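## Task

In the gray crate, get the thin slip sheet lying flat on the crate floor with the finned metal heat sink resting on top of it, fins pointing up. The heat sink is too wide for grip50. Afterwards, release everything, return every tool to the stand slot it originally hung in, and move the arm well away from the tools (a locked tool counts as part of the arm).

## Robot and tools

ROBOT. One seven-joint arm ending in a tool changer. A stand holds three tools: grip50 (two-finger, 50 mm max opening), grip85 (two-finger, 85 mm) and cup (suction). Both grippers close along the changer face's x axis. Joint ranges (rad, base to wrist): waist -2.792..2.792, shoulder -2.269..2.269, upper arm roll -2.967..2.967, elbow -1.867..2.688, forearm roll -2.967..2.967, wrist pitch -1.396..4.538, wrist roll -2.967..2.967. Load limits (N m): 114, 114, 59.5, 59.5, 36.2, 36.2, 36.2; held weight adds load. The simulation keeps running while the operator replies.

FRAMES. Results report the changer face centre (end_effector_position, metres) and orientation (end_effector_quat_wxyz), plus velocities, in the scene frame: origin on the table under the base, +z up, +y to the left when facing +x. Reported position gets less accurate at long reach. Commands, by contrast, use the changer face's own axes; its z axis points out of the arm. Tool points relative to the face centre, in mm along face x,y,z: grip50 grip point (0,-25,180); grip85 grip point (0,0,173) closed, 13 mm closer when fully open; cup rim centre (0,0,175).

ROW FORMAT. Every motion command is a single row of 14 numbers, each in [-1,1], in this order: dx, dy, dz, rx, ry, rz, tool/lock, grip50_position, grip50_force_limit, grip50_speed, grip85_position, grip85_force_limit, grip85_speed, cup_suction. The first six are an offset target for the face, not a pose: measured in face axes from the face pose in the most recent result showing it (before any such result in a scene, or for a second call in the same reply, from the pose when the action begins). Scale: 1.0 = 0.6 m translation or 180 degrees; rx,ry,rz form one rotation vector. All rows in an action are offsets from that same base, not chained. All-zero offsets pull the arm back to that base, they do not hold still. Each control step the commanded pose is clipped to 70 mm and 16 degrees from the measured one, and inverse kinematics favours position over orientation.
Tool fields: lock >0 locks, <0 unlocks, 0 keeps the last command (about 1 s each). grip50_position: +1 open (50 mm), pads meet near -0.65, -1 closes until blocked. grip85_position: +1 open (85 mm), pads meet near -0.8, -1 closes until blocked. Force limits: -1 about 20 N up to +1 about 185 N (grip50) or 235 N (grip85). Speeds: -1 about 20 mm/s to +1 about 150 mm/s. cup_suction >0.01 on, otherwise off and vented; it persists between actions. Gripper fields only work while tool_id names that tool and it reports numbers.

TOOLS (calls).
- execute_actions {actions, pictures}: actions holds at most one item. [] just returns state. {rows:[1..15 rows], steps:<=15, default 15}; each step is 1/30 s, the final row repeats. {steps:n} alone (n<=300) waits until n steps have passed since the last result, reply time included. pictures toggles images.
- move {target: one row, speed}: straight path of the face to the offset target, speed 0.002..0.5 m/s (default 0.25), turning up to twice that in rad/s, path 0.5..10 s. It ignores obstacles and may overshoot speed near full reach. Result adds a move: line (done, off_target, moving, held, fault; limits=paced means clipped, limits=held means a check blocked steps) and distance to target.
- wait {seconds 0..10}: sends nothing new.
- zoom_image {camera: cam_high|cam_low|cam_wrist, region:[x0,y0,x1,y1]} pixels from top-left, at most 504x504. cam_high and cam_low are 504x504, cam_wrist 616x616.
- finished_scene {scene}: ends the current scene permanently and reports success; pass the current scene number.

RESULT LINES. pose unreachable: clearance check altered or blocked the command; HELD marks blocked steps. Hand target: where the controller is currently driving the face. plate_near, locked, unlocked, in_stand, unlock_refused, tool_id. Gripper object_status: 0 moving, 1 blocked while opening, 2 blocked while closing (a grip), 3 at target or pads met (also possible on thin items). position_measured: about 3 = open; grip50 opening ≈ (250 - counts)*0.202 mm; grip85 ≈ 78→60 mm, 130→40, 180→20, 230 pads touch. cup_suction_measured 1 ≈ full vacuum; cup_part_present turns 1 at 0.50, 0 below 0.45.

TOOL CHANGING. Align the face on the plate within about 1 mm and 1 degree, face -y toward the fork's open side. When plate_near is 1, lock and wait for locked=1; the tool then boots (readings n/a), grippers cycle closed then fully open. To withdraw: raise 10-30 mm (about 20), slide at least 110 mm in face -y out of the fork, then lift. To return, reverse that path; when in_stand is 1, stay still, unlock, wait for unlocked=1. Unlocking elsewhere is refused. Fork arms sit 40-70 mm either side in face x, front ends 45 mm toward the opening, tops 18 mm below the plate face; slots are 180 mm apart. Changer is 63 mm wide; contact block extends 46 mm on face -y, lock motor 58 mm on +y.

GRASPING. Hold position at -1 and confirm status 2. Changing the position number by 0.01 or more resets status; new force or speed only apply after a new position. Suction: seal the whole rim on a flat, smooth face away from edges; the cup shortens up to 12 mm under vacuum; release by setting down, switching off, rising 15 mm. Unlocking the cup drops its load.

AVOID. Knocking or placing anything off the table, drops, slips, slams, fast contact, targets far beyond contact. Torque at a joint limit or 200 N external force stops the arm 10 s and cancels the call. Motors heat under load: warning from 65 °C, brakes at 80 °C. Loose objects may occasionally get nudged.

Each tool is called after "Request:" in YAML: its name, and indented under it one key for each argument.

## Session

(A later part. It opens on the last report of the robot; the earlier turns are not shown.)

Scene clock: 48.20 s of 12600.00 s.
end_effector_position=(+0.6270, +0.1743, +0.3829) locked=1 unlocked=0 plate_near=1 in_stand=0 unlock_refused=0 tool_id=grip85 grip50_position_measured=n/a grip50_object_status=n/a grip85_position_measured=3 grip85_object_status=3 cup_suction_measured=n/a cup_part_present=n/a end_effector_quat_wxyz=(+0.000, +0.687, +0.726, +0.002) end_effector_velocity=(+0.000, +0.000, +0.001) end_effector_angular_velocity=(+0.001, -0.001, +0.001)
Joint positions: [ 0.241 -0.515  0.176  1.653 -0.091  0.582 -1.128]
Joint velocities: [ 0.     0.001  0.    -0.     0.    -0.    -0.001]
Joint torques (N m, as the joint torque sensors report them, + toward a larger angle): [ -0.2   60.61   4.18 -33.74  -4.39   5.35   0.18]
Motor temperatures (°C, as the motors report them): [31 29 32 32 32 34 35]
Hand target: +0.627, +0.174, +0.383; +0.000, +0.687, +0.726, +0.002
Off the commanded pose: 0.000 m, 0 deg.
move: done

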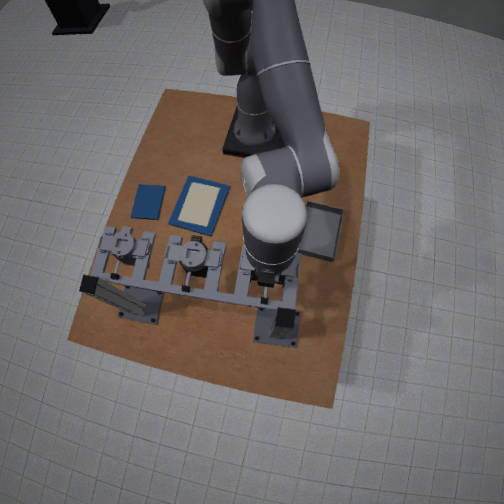

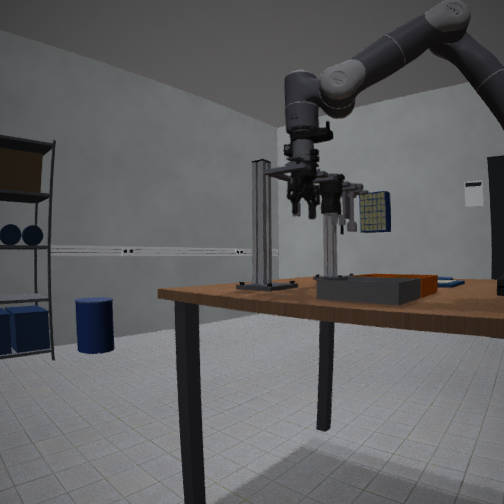

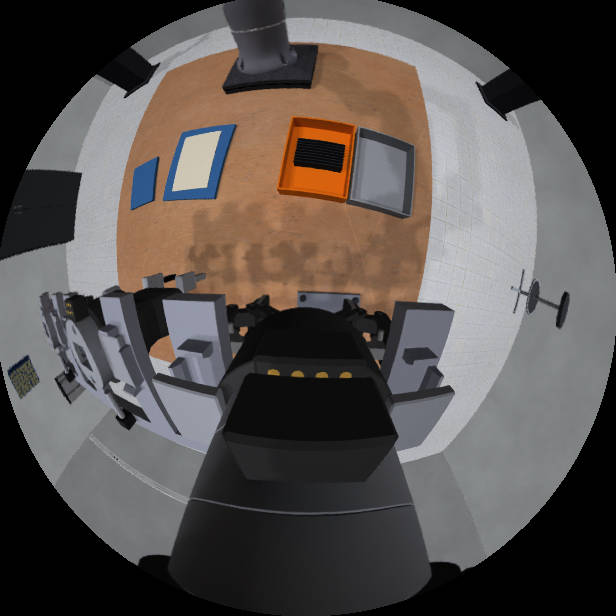

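Request:
move:
  target: [0.0005,0,0.036,0,0,0.004,0,0,0,0,1,0,0,0]
  speed: 0.02

Request:
move:
  target: [0,0,0,0,0,0,-1,0,0,0,1,0,0,0]

Request:
wait:
  seconds: 0.7

Scene clock: 50.50 s of 12600.00 s.
end_effector_position=(+0.6268, +0.1756, +0.3619) locked=1 unlocked=0 plate_near=1 in_stand=1 unlock_refused=0 tool_id=grip85 grip50_position_measured=n/a grip50_object_status=n/a grip85_position_measured=3 grip85_object_status=3 cup_suction_measured=n/a cup_part_present=n/a end_effector_quat_wxyz=(+0.000, +0.690, +0.724, +0.002) end_effector_velocity=(-0.000, -0.000, -0.000) end_effector_angular_velocity=(-0.000, +0.000, +0.000)
Joint positions: [ 0.246 -0.542  0.171  1.674 -0.097  0.63  -1.114]
Joint velocities: [-0. -0. -0.  0. -0. -0. -0.]
Joint torques (N m, as the joint torque sensors report them, + toward a larger angle): [ -4.12  55.01  -1.16 -33.22  -2.95   6.43   4.22]
Motor temperatures (°C, as the motors report them): [31 29 32 32 32 34 35]
Hand target: +0.627, +0.175, +0.361; +0.000, +0.692, +0.722, +0.002
Off the commanded pose: 0.001 m, 0 deg.
move: done

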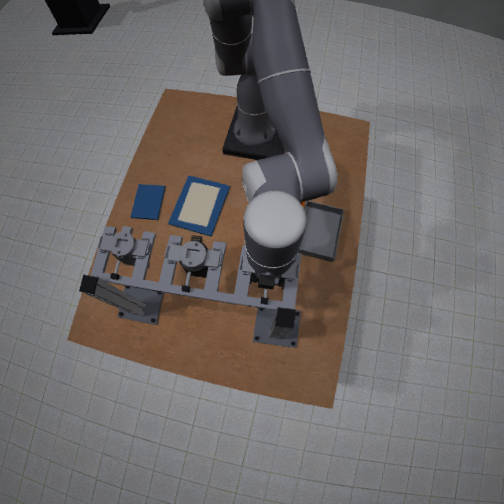

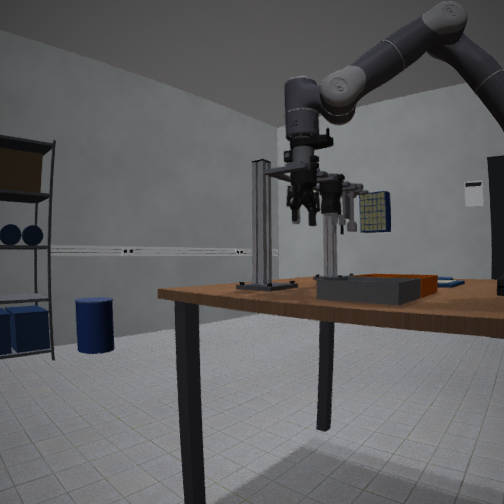

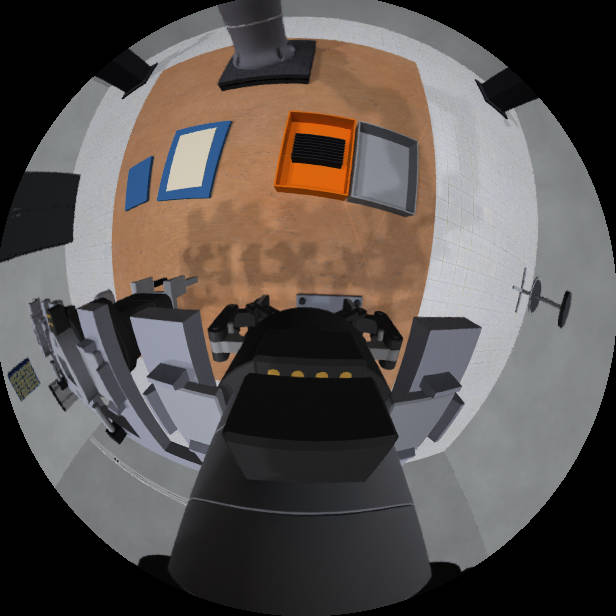

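Scene clock: 51.00 s of 12600.00 s.
end_effector_position=(+0.6266, +0.1757, +0.3617) locked=0 unlocked=0 plate_near=1 in_stand=1 unlock_refused=0 tool_id=none grip50_position_measured=n/a grip50_object_status=n/a grip85_position_measured=n/a grip85_object_status=n/a cup_suction_measured=n/a cup_part_present=n/a end_effector_quat_wxyz=(+0.000, +0.690, +0.724, +0.002) end_effector_velocity=(+0.000, -0.000, +0.000) end_effector_angular_velocity=(+0.000, -0.000, -0.000)
Joint positions: [ 0.246 -0.542  0.171  1.674 -0.097  0.629 -1.115]
Joint velocities: [-0.     0.     0.    -0.001 -0.    -0.    -0.   ]
Joint torques (N m, as the joint torque sensors report them, + toward a larger angle): [ -1.26  52.84   2.47 -28.19  -3.04   4.7    0.27]
Motor temperatures (°C, as the motors report them): [31 29 32 32 32 34 35]
Hand target: +0.627, +0.176, +0.362; +0.000, +0.690, +0.724, +0.002
Off the commanded pose: 0.000 m, 0 deg.
move: done

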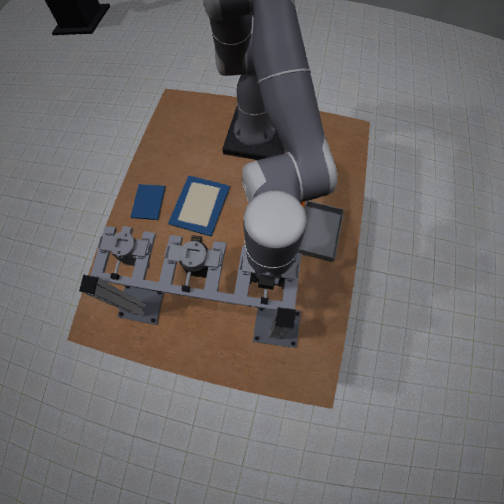

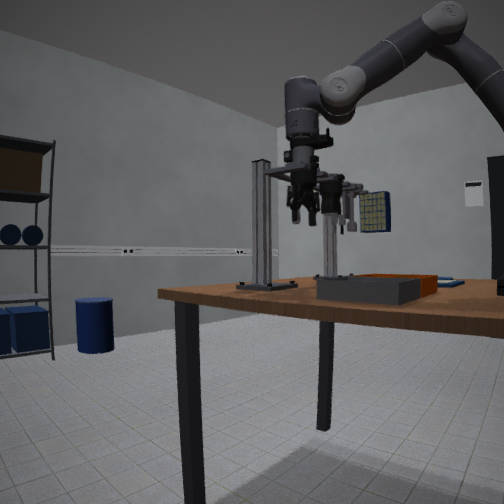

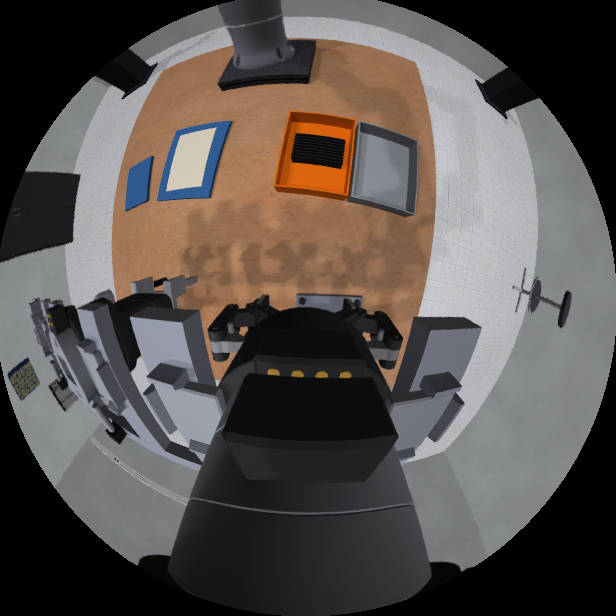

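Scene clock: 51.70 s of 12600.00 s.
end_effector_position=(+0.6266, +0.1757, +0.3617) locked=0 unlocked=1 plate_near=1 in_stand=1 unlock_refused=0 tool_id=none grip50_position_measured=n/a grip50_object_status=n/a grip85_position_measured=n/a grip85_object_status=n/a cup_suction_measured=n/a cup_part_present=n/a end_effector_quat_wxyz=(+0.000, +0.690, +0.724, +0.002) end_effector_velocity=(+0.000, -0.000, +0.000) end_effector_angular_velocity=(-0.000, -0.000, -0.000)
Joint positions: [ 0.246 -0.542  0.171  1.674 -0.097  0.629 -1.115]
Joint velocities: [-0.  0. -0.  0. -0.  0. -0.]
Joint torques (N m, as the joint torque sensors report them, + toward a larger angle): [ -1.79  53.5    3.14 -28.19  -3.25   4.75   0.43]
Motor temperatures (°C, as the motors report them): [31 29 32 32 32 34 35]
Hand target: +0.627, +0.176, +0.362; +0.000, +0.690, +0.724, +0.002
Off the commanded pose: 0.000 m, 0 deg.
Steps of this call (steps 1 to 21: nothing new was sent). Readings (end_effector_position | what the end effector reports):
1: (+0.6266, +0.1757, +0.3617) | locked=0 unlocked=0 plate_near=1 in_stand=1 unlock_refused=0 tool_id=none grip50_position_measured=n/a grip50_object_status=n/a grip85_position_measured=n/a grip85_object_status=n/a cup_suction_measured=n/a cup_part_present=n/a
2: (+0.6266, +0.1757, +0.3617) | locked=0 unlocked=0 plate_near=1 in_stand=1 unlock_refused=0 tool_id=none grip50_position_measured=n/a grip50_object_status=n/a grip85_position_measured=n/a grip85_object_status=n/a cup_suction_measured=n/a cup_part_present=n/a
4: (+0.6266, +0.1757, +0.3617) | locked=0 unlocked=0 plate_near=1 in_stand=1 unlock_refused=0 tool_id=none grip50_position_measured=n/a grip50_object_status=n/a grip85_position_measured=n/a grip85_object_status=n/a cup_suction_measured=n/a cup_part_present=n/a
8: (+0.6266, +0.1757, +0.3617) | locked=0 unlocked=0 plate_near=1 in_stand=1 unlock_refused=0 tool_id=none grip50_position_measured=n/a grip50_object_status=n/a grip85_position_measured=n/a grip85_object_status=n/a cup_suction_measured=n/a cup_part_present=n/a
21: the state above

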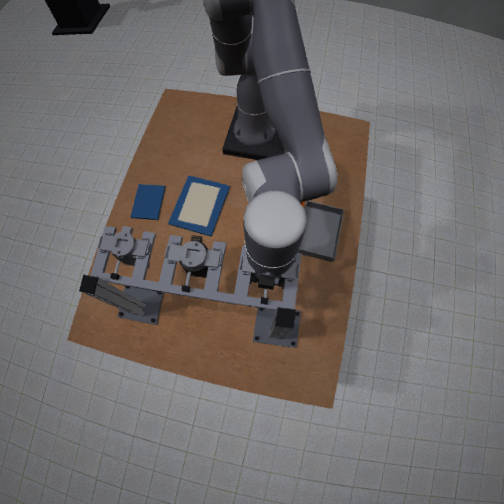

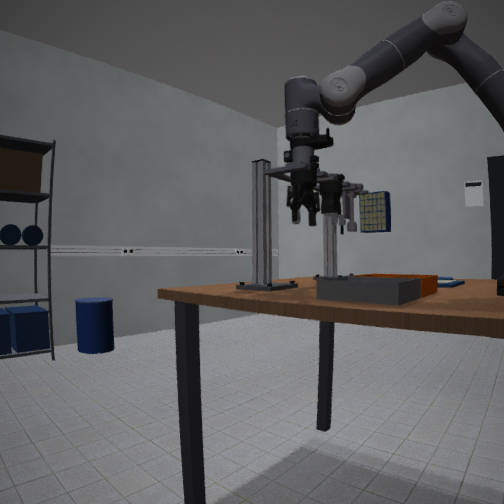

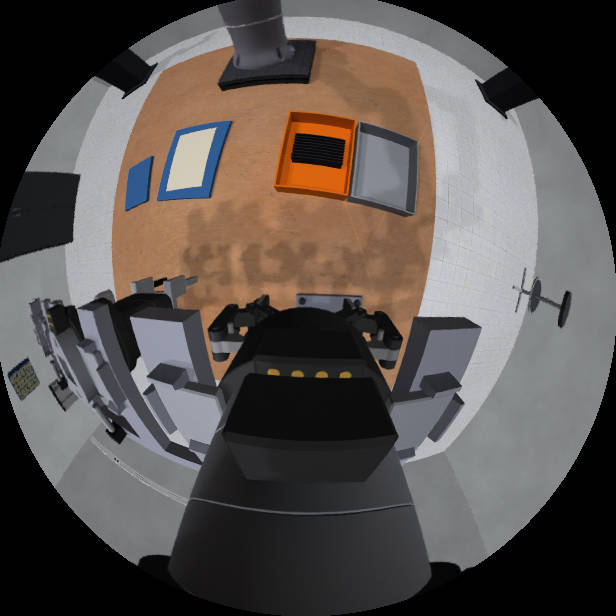

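Request:
move:
  target: [0,0,-0.05,0,0,0,0,0,0,0,1,0,0,0]
  speed: 0.05

Request:
zoom_image:
  camera: "cam_wrist"
  region: [158,250,458,450]

Request:
move:
  target: [-0.6,0,-0.002,0,0,0,0,0,0,0,1,0,0,0]

Request:
zoom_image:
  camera: "cam_wrist"
  region: [158,250,458,450]

Scene clock: 53.70 s of 12600.00 s.
end_effector_position=(+0.6266, +0.1757, +0.3919) locked=0 unlocked=1 plate_near=0 in_stand=0 unlock_refused=0 tool_id=none grip50_position_measured=n/a grip50_object_status=n/a grip85_position_measured=n/a grip85_object_status=n/a cup_suction_measured=n/a cup_part_present=n/a end_effector_quat_wxyz=(+0.001, +0.690, +0.724, +0.002) end_effector_velocity=(+0.000, +0.000, +0.000) end_effector_angular_velocity=(-0.000, -0.000, +0.001)
Joint positions: [ 0.243 -0.504  0.177  1.644 -0.09   0.562 -1.119]
Joint velocities: [ 0.    -0.    -0.    -0.    -0.001 -0.    -0.   ]
Joint torques (N m, as the joint torque sensors report them, + toward a larger angle): [ -0.92  50.26   4.   -27.77  -2.92   4.79  -0.29]
Motor temperatures (°C, as the motors report them): [31 29 32 32 32 34 35]
Hand target: +0.627, +0.176, +0.392; +0.000, +0.690, +0.724, +0.002
Off the commanded pose: 0.000 m, 0 deg.
move: done

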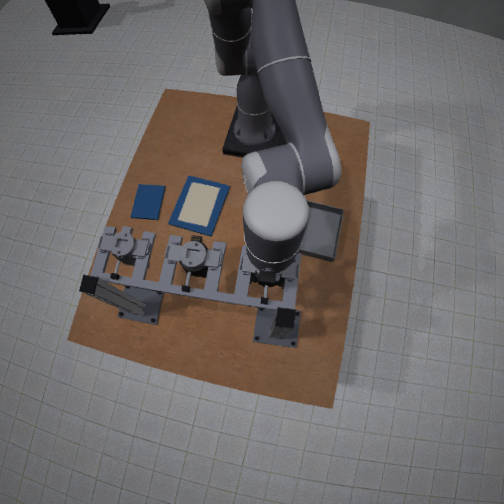

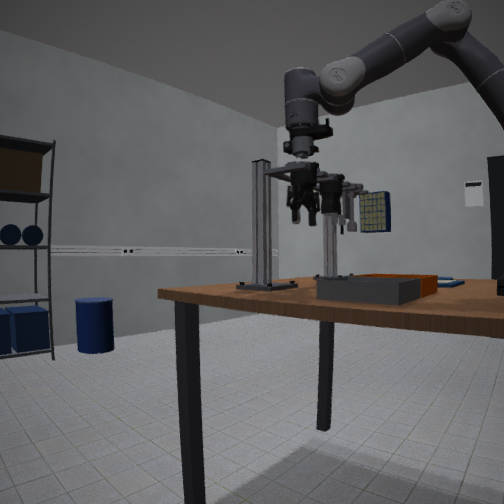

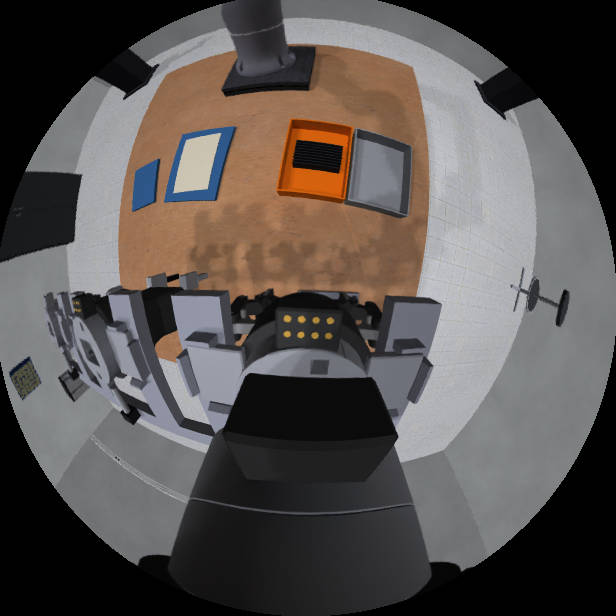

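Region (158, 250, 458, 450) of cam_wrist's 616x616 image, scaled by 1.680, with more detail than that image has.

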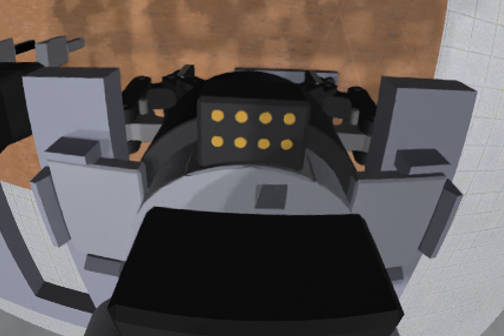

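Scene clock: 55.57 s of 12600.00 s.
end_effector_position=(+0.6440, -0.1844, +0.3927) locked=0 unlocked=1 plate_near=0 in_stand=0 unlock_refused=0 tool_id=none grip50_position_measured=n/a grip50_object_status=n/a grip85_position_measured=n/a grip85_object_status=n/a cup_suction_measured=n/a cup_part_present=n/a end_effector_quat_wxyz=(+0.001, +0.690, +0.724, +0.002) end_effector_velocity=(-0.000, +0.000, +0.000) end_effector_angular_velocity=(-0.000, +0.000, +0.000)
Joint positions: [-0.198 -0.534  0.043  1.579 -0.021  0.531 -1.716]
Joint velocities: [ 0.001  0.    -0.     0.    -0.     0.     0.   ]
Joint torques (N m, as the joint torque sensors report them, + toward a larger angle): [  0.93  54.1    1.71 -28.43  -3.5    4.52   0.42]
Motor temperatures (°C, as the motors report them): [31 29 32 32 32 34 35]
Hand target: +0.644, -0.184, +0.393; +0.001, +0.690, +0.724, +0.002
Off the commanded pose: 0.001 m, 0 deg.
move: done

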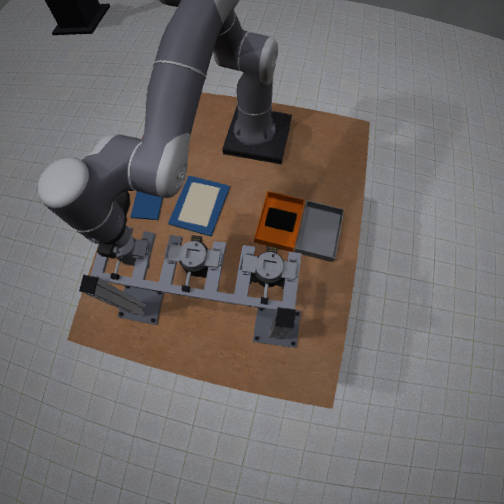

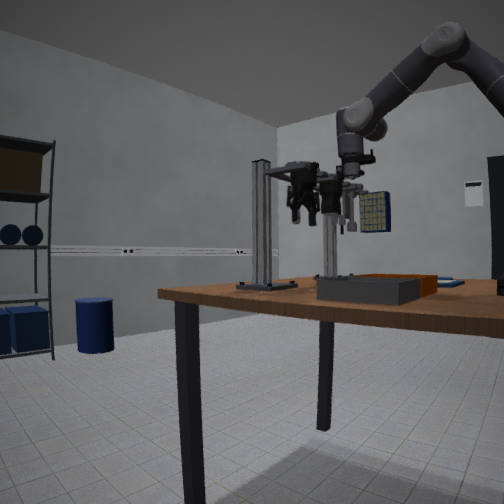

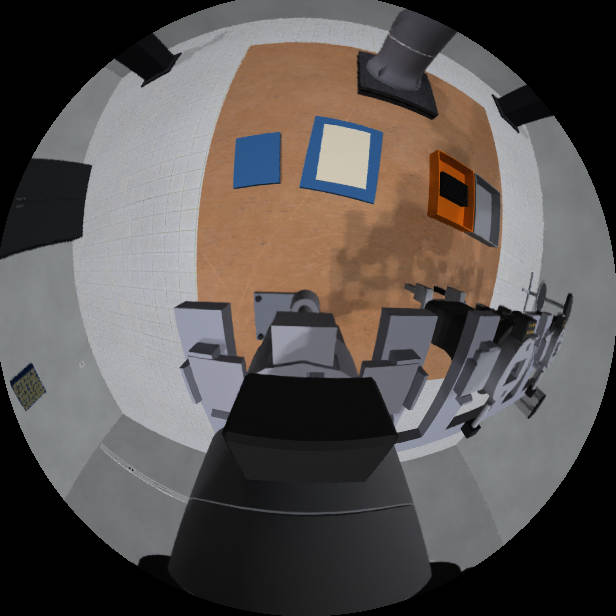

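Region (158, 250, 458, 450) of cam_wrist's 616x616 image, scaled by 1.680, with more detail than that image has.

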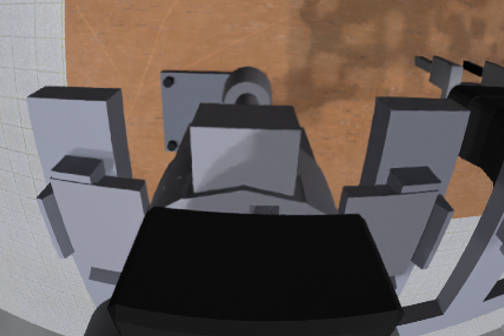

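About 6 mm further out and 1 mm sideways.

Request:
move:
  target: [-0.002,0.011,0.001,0,0,0,0,0,0,0,1,0,0,0]
  speed: 0.03

Request:
zoom_image:
  camera: "cam_wrist"
  region: [158,250,458,450]

Request:
move:
  target: [0,0,0.052,0,0,0,0,0,0,0,1,0,0,0]
  speed: 0.012

Scene clock: 57.43 s of 12600.00 s.
end_effector_position=(+0.6506, -0.1853, +0.3921) locked=0 unlocked=1 plate_near=0 in_stand=0 unlock_refused=0 tool_id=none grip50_position_measured=n/a grip50_object_status=n/a grip85_position_measured=n/a grip85_object_status=n/a cup_suction_measured=n/a cup_part_present=n/a end_effector_quat_wxyz=(+0.001, +0.690, +0.724, +0.002) end_effector_velocity=(-0.000, -0.000, -0.000) end_effector_angular_velocity=(+0.000, +0.000, -0.001)
Joint positions: [-0.198 -0.55   0.043  1.555 -0.021  0.523 -1.716]
Joint velocities: [-0.  0. -0.  0.  0. -0.  0.]
Joint torques (N m, as the joint torque sensors report them, + toward a larger angle): [  0.7   54.16   0.98 -28.57  -4.06   4.24   0.07]
Motor temperatures (°C, as the motors report them): [31 30 32 32 32 34 35]
Hand target: +0.651, -0.185, +0.392; +0.001, +0.690, +0.724, +0.002
Off the commanded pose: 0.000 m, 0 deg.
move: done

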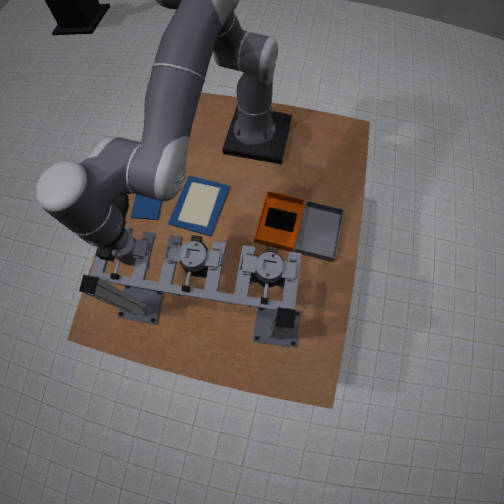

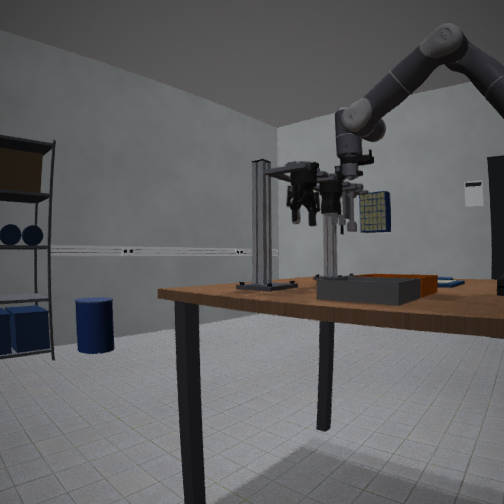

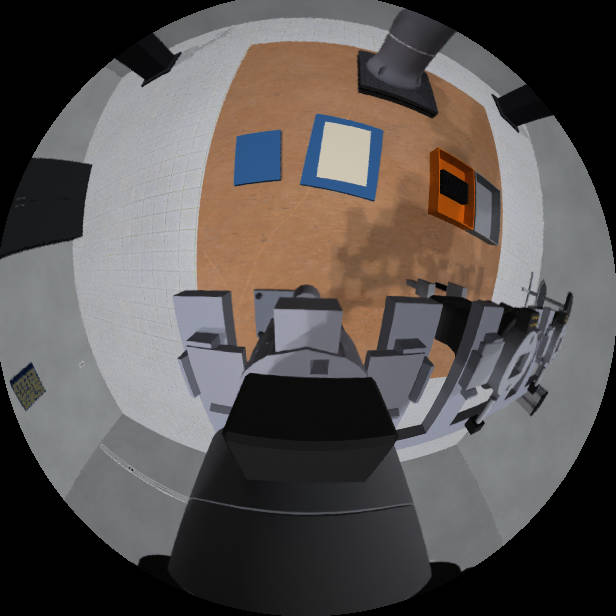

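Region (158, 250, 458, 450) of cam_wrist's 616x616 image, scaled by 1.680, with more detail than that image has.

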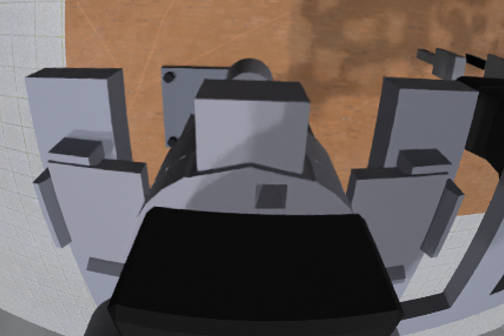

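Scene clock: 60.27 s of 12600.00 s.
end_effector_position=(+0.6510, -0.1850, +0.3615) locked=0 unlocked=1 plate_near=1 in_stand=1 unlock_refused=0 tool_id=none grip50_position_measured=n/a grip50_object_status=n/a grip85_position_measured=n/a grip85_object_status=n/a cup_suction_measured=n/a cup_part_present=n/a end_effector_quat_wxyz=(+0.001, +0.690, +0.724, +0.002) end_effector_velocity=(+0.000, +0.000, -0.000) end_effector_angular_velocity=(-0.000, +0.000, +0.000)
Joint positions: [-0.197 -0.587  0.042  1.584 -0.023  0.59  -1.715]
Joint velocities: [ 0.    -0.    -0.     0.    -0.001  0.    -0.   ]
Joint torques (N m, as the joint torque sensors report them, + toward a larger angle): [ -0.93  50.15   0.43 -26.44  -3.52   4.57   0.54]
Motor temperatures (°C, as the motors report them): [31 30 32 32 32 34 35]
Hand target: +0.651, -0.185, +0.361; +0.001, +0.690, +0.724, +0.002
Off the commanded pose: 0.001 m, 0 deg.
move: done

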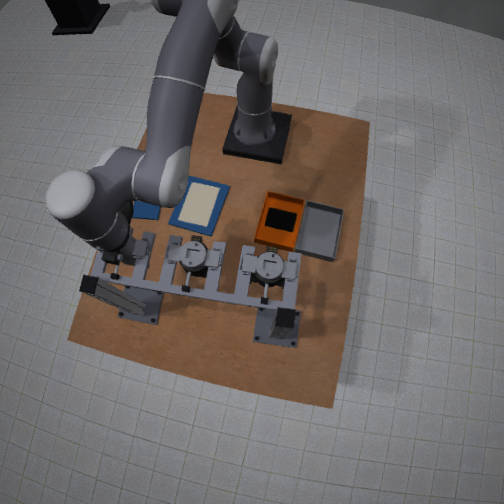

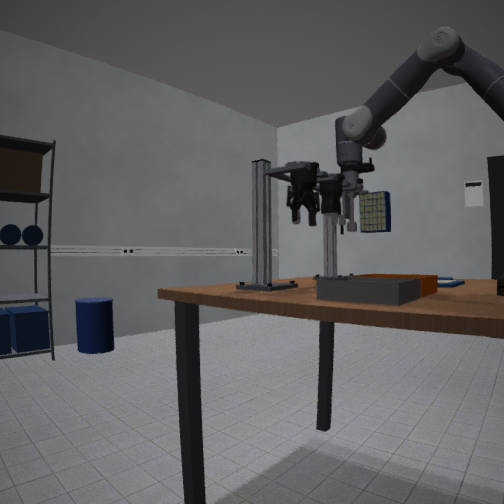

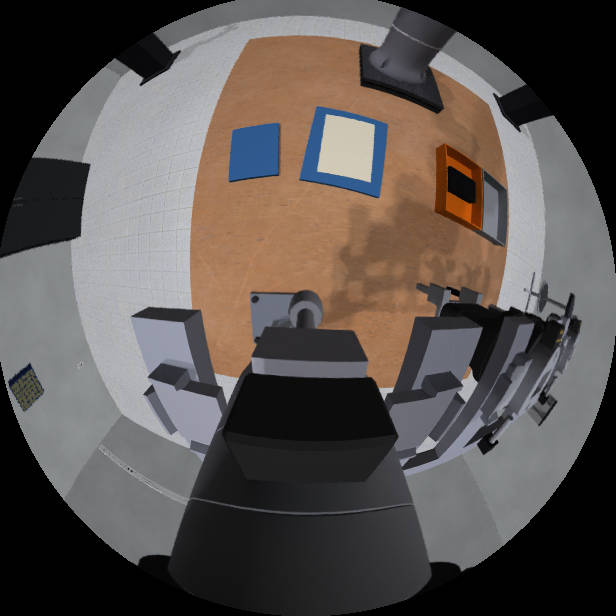

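Sheet is near (0.35, -0.115).

Request:
move:
  target: [0,0,0,0,0,0,1,0,0,0,1,0,0,0]

Request:
execute_actions:
  actions:
    - {"steps":22}
  pictures: false

Request:
move:
  target: [0,0,-0.033,0,0,0,0,0,0,0,1,0,0,0]
  speed: 0.05

Request:
move:
  target: [0,-0.25,0,0,0,0,0,0,0,0,1,0,0,0]
  speed: 0.15

Request:
move:
  target: [0.14,-0.24,0.27,0,0,0.06,0,0,0,0,1,0,0,0]

Scene clock: 62.73 s of 12600.00 s.
end_effector_position=(+0.6509, -0.1850, +0.3616) locked=0 unlocked=0 plate_near=1 in_stand=1 unlock_refused=0 tool_id=none grip50_position_measured=n/a grip50_object_status=n/a grip85_position_measured=n/a grip85_object_status=n/a cup_suction_measured=n/a cup_part_present=n/a end_effector_quat_wxyz=(+0.001, +0.690, +0.724, +0.002) end_effector_velocity=(-0.002, -0.000, -0.001) end_effector_angular_velocity=(-0.005, +0.010, +0.008)
Joint positions: [-0.197 -0.587  0.043  1.584 -0.023  0.59  -1.715]
Joint velocities: [-0.     0.001 -0.     0.003 -0.007 -0.008 -0.004]
Joint torques (N m, as the joint torque sensors report them, + toward a larger angle): [  0.15  53.     1.67 -28.69  -3.2    4.8    0.2 ]
Motor temperatures (°C, as the motors report them): [31 30 32 32 32 34 35]
Hand target: +0.651, -0.185, +0.362; +0.001, +0.690, +0.724, +0.002
Off the commanded pose: 0.000 m, 0 deg.
move: done

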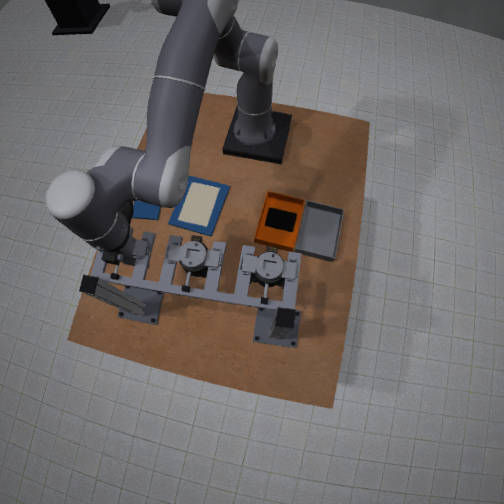

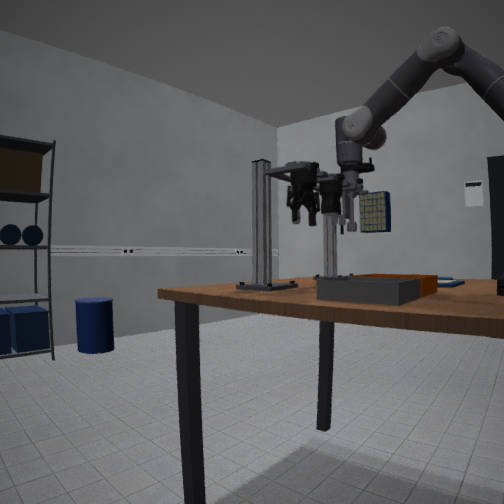

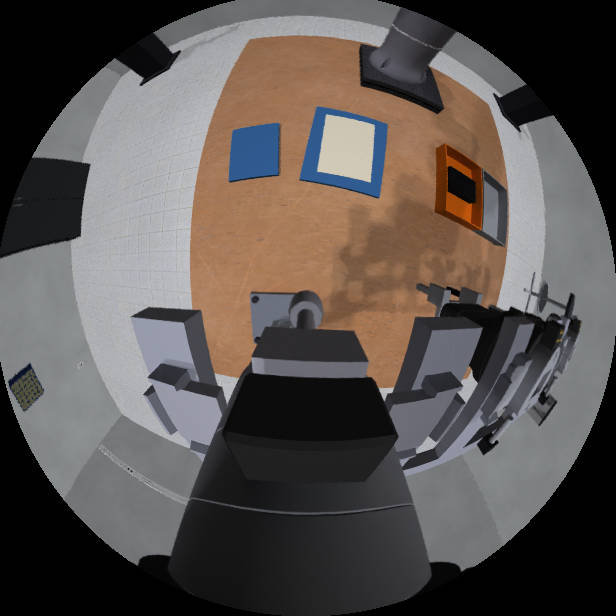

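Scene clock: 63.47 s of 12600.00 s.
end_effector_position=(+0.6510, -0.1850, +0.3618) locked=1 unlocked=0 plate_near=1 in_stand=1 unlock_refused=0 tool_id=cup grip50_position_measured=n/a grip50_object_status=n/a grip85_position_measured=n/a grip85_object_status=n/a cup_suction_measured=n/a cup_part_present=n/a end_effector_quat_wxyz=(+0.001, +0.690, +0.724, +0.002) end_effector_velocity=(+0.000, -0.000, +0.000) end_effector_angular_velocity=(-0.000, -0.000, +0.001)
Joint positions: [-0.197 -0.587  0.043  1.584 -0.023  0.59  -1.715]
Joint velocities: [-0.    -0.     0.    -0.001 -0.    -0.    -0.001]
Joint torques (N m, as the joint torque sensors report them, + toward a larger angle): [  0.17  57.35   1.18 -31.28  -3.99   5.66   0.41]
Motor temperatures (°C, as the motors report them): [31 30 32 32 32 34 35]
Hand target: +0.651, -0.185, +0.362; +0.001, +0.690, +0.724, +0.002
Off the commanded pose: 0.000 m, 0 deg.
Steps of this call (steps 1 to 22: nothing new was sent). Readings (end_effector_position | what the end effector reports):
1: (+0.6509, -0.1850, +0.3616) | locked=0 unlocked=0 plate_near=1 in_stand=1 unlock_refused=0 tool_id=none grip50_position_measured=n/a grip50_object_status=n/a grip85_position_measured=n/a grip85_object_status=n/a cup_suction_measured=n/a cup_part_present=n/a
2: (+0.6509, -0.1850, +0.3616) | locked=0 unlocked=0 plate_near=1 in_stand=1 unlock_refused=0 tool_id=none grip50_position_measured=n/a grip50_object_status=n/a grip85_position_measured=n/a grip85_object_status=n/a cup_suction_measured=n/a cup_part_present=n/a
4: (+0.6510, -0.1850, +0.3618) | locked=1 unlocked=0 plate_near=1 in_stand=1 unlock_refused=0 tool_id=cup grip50_position_measured=n/a grip50_object_status=n/a grip85_position_measured=n/a grip85_object_status=n/a cup_suction_measured=n/a cup_part_present=n/a
8: (+0.6510, -0.1850, +0.3618) | locked=1 unlocked=0 plate_near=1 in_stand=1 unlock_refused=0 tool_id=cup grip50_position_measured=n/a grip50_object_status=n/a grip85_position_measured=n/a grip85_object_status=n/a cup_suction_measured=n/a cup_part_present=n/a
22: the state above

Scene clock: 64.17 s of 12600.00 s.
end_effector_position=(+0.6509, -0.1851, +0.3818) locked=1 unlocked=0 plate_near=1 in_stand=0 unlock_refused=0 tool_id=cup grip50_position_measured=n/a grip50_object_status=n/a grip85_position_measured=n/a grip85_object_status=n/a cup_suction_measured=0.00 cup_part_present=0 end_effector_quat_wxyz=(+0.001, +0.690, +0.724, +0.002) end_effector_velocity=(+0.000, +0.000, +0.000) end_effector_angular_velocity=(+0.000, -0.001, +0.001)
Joint positions: [-0.198 -0.562  0.044  1.566 -0.023  0.548 -1.716]
Joint velocities: [ 0.     0.     0.    -0.     0.    -0.    -0.001]
Joint torques (N m, as the joint torque sensors report them, + toward a larger angle): [ -1.24  57.4    2.02 -31.98  -3.86   5.36  -0.32]
Motor temperatures (°C, as the motors report them): [31 30 32 32 32 34 35]
Hand target: +0.651, -0.185, +0.382; +0.001, +0.690, +0.724, +0.002
Off the commanded pose: 0.000 m, 0 deg.
move: done

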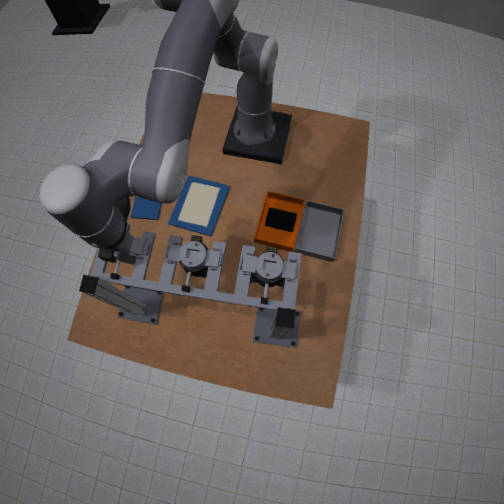

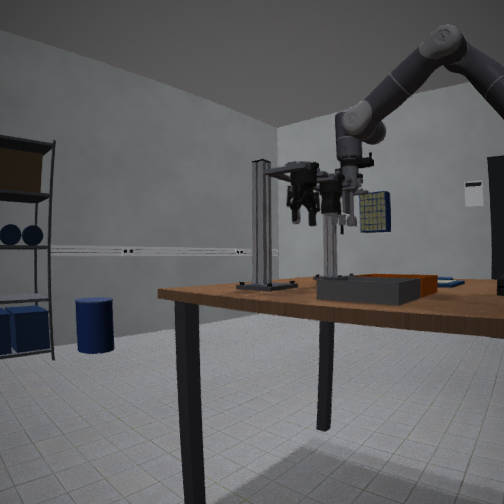

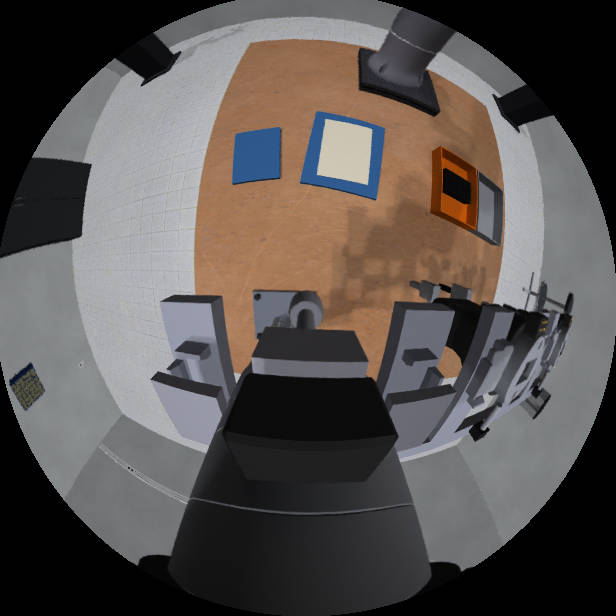

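Scene clock: 65.47 s of 12600.00 s.
end_effector_position=(+0.5012, -0.1925, +0.3813) locked=1 unlocked=0 plate_near=1 in_stand=0 unlock_refused=0 tool_id=cup grip50_position_measured=n/a grip50_object_status=n/a grip85_position_measured=n/a grip85_object_status=n/a cup_suction_measured=0.00 cup_part_present=0 end_effector_quat_wxyz=(+0.002, +0.690, +0.724, +0.002) end_effector_velocity=(-0.000, -0.000, -0.000) end_effector_angular_velocity=(-0.000, +0.001, +0.000)
Joint positions: [-0.264 -0.259  0.058  2.028 -0.016  0.707 -1.764]
Joint velocities: [-0.    -0.001  0.     0.    -0.    -0.     0.   ]
Joint torques (N m, as the joint torque sensors report them, + toward a larger angle): [  0.66  41.84   1.57 -30.22  -4.48   5.36   0.14]
Motor temperatures (°C, as the motors report them): [31 30 32 32 32 34 35]
Hand target: +0.501, -0.192, +0.381; +0.002, +0.690, +0.724, +0.002
Off the commanded pose: 0.000 m, 0 deg.
move: done

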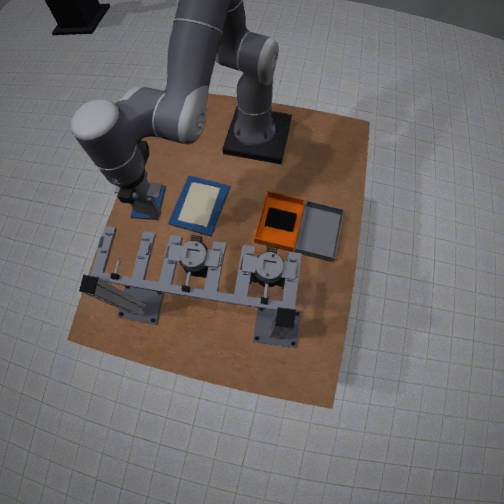

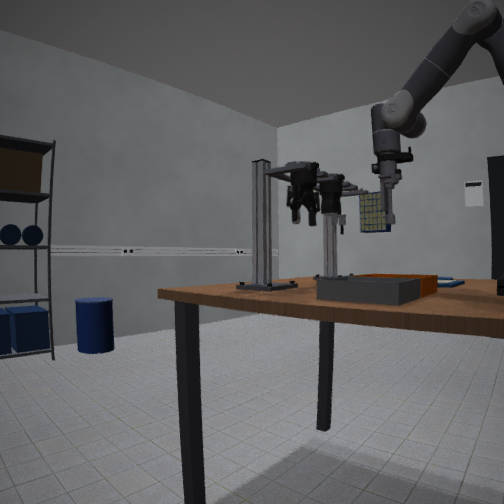

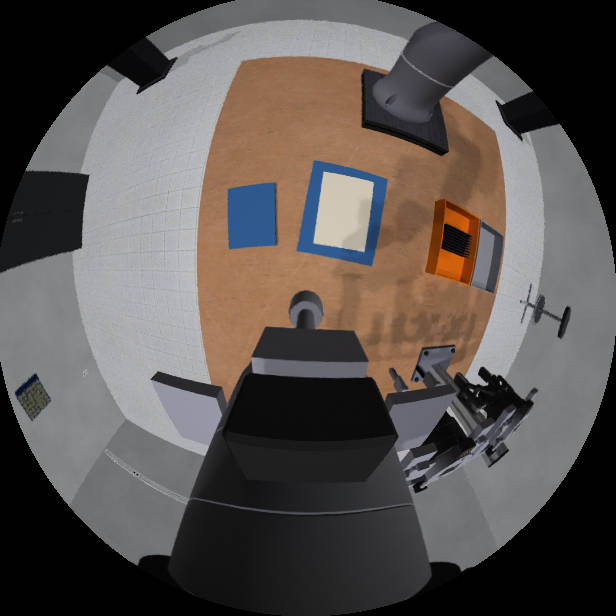

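Scene clock: 66.73 s of 12600.00 s.
end_effector_position=(+0.3543, -0.1151, +0.2180) locked=1 unlocked=0 plate_near=1 in_stand=0 unlock_refused=0 tool_id=cup grip50_position_measured=n/a grip50_object_status=n/a grip85_position_measured=n/a grip85_object_status=n/a cup_suction_measured=0.00 cup_part_present=0 end_effector_quat_wxyz=(+0.001, +0.755, +0.656, +0.002) end_effector_velocity=(-0.000, -0.001, +0.000) end_effector_angular_velocity=(+0.000, +0.000, -0.002)
Joint positions: [-0.116 -0.399  0.036  2.597 -0.061  1.415 -1.4  ]
Joint velocities: [-0.002  0.001  0.     0.     0.001 -0.001 -0.   ]
Joint torques (N m, as the joint torque sensors report them, + toward a larger angle): [ -0.95  33.35   0.5  -12.43  -0.69   5.07  -0.38]
Motor temperatures (°C, as the motors report them): [31 30 32 32 32 34 35]
Hand target: +0.354, -0.115, +0.218; +0.001, +0.755, +0.656, +0.002
Off the commanded pose: 0.001 m, 0 deg.
move: done

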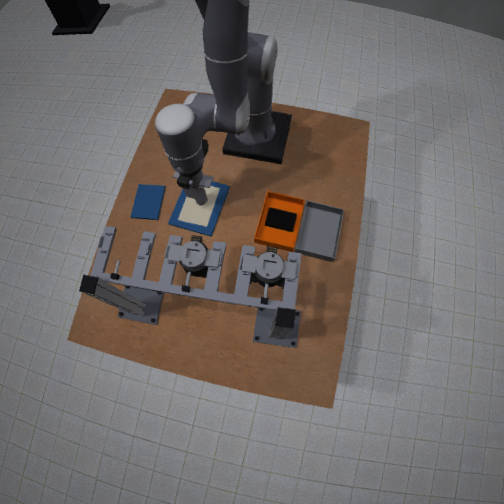

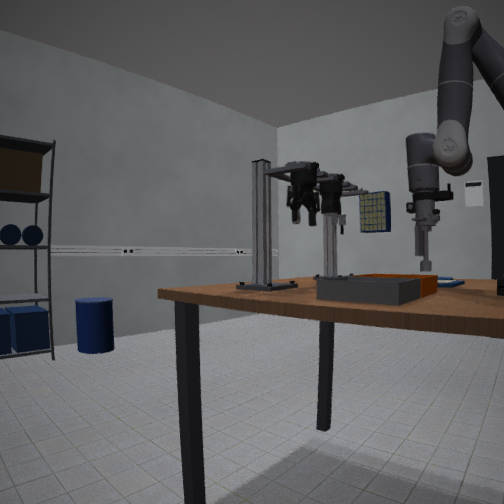

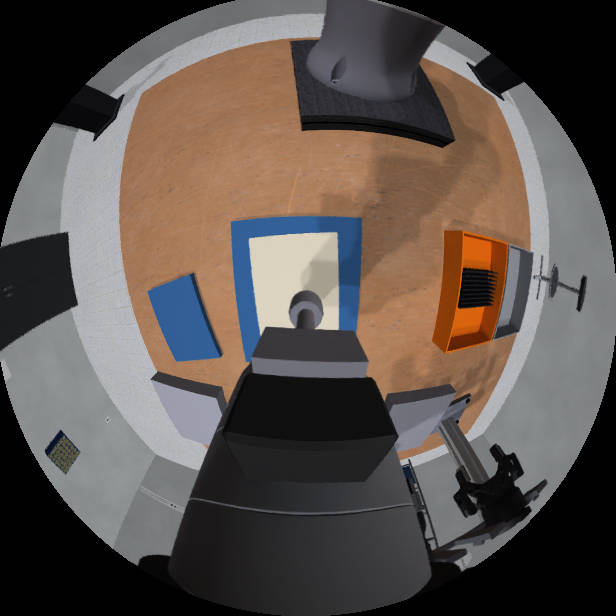

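Request:
move:
  target: [-0.02,0.008,0.053,0,0,-0.022,0,0,0,0,1,0,0,1]
  speed: 0.03

Request:
zoom_image:
  camera: "cam_high"
  region: [150,150,250,250]

Scene clock: 68.90 s of 12600.00 s.
end_effector_position=(+0.3575, -0.1276, +0.1860) locked=1 unlocked=0 plate_near=1 in_stand=0 unlock_refused=0 tool_id=cup grip50_position_measured=n/a grip50_object_status=n/a grip85_position_measured=n/a grip85_object_status=n/a cup_suction_measured=0.84 cup_part_present=1 end_effector_quat_wxyz=(+0.001, +0.732, +0.682, +0.002) end_effector_velocity=(+0.000, -0.000, +0.000) end_effector_angular_velocity=(-0.000, -0.000, -0.000)
Joint positions: [-0.141 -0.531  0.017  2.574 -0.093  1.524 -1.481]
Joint velocities: [-0.     0.001 -0.     0.    -0.     0.     0.   ]
Joint torques (N m, as the joint torque sensors report them, + toward a larger angle): [ 0.88 36.21  0.67 -9.09 -0.37  5.15  0.16]
Motor temperatures (°C, as the motors report them): [31 30 32 32 32 34 35]
Hand target: +0.358, -0.128, +0.186; +0.001, +0.732, +0.682, +0.002
Off the commanded pose: 0.000 m, 0 deg.
move: done

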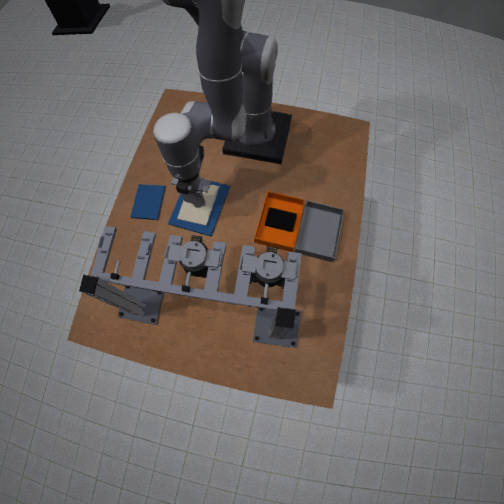

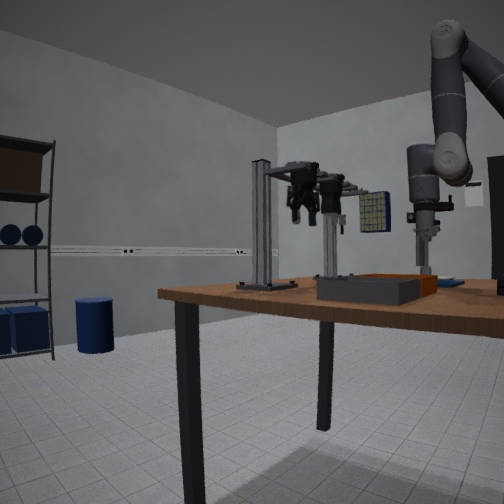

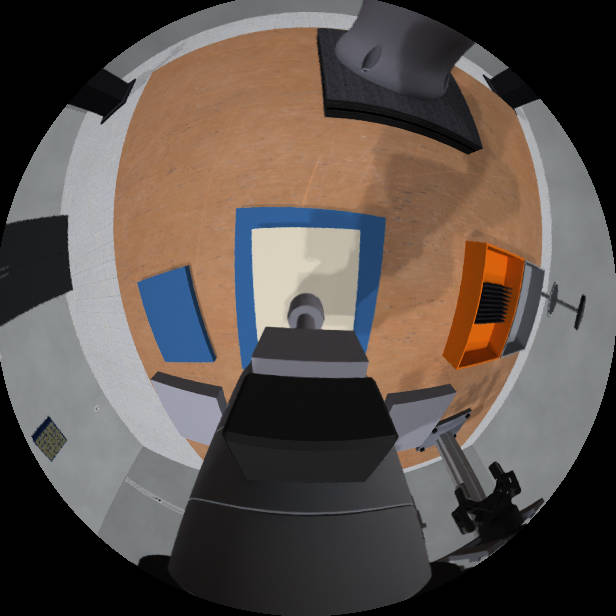

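Region (150, 150, 250, 250) of cam_high's 504x504 image, scaled by 5.040, with more detail than that image has.

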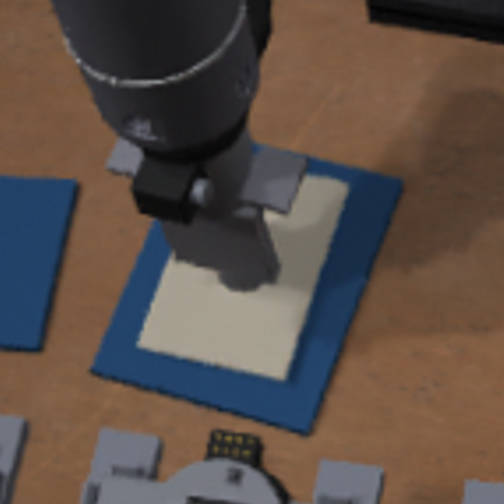

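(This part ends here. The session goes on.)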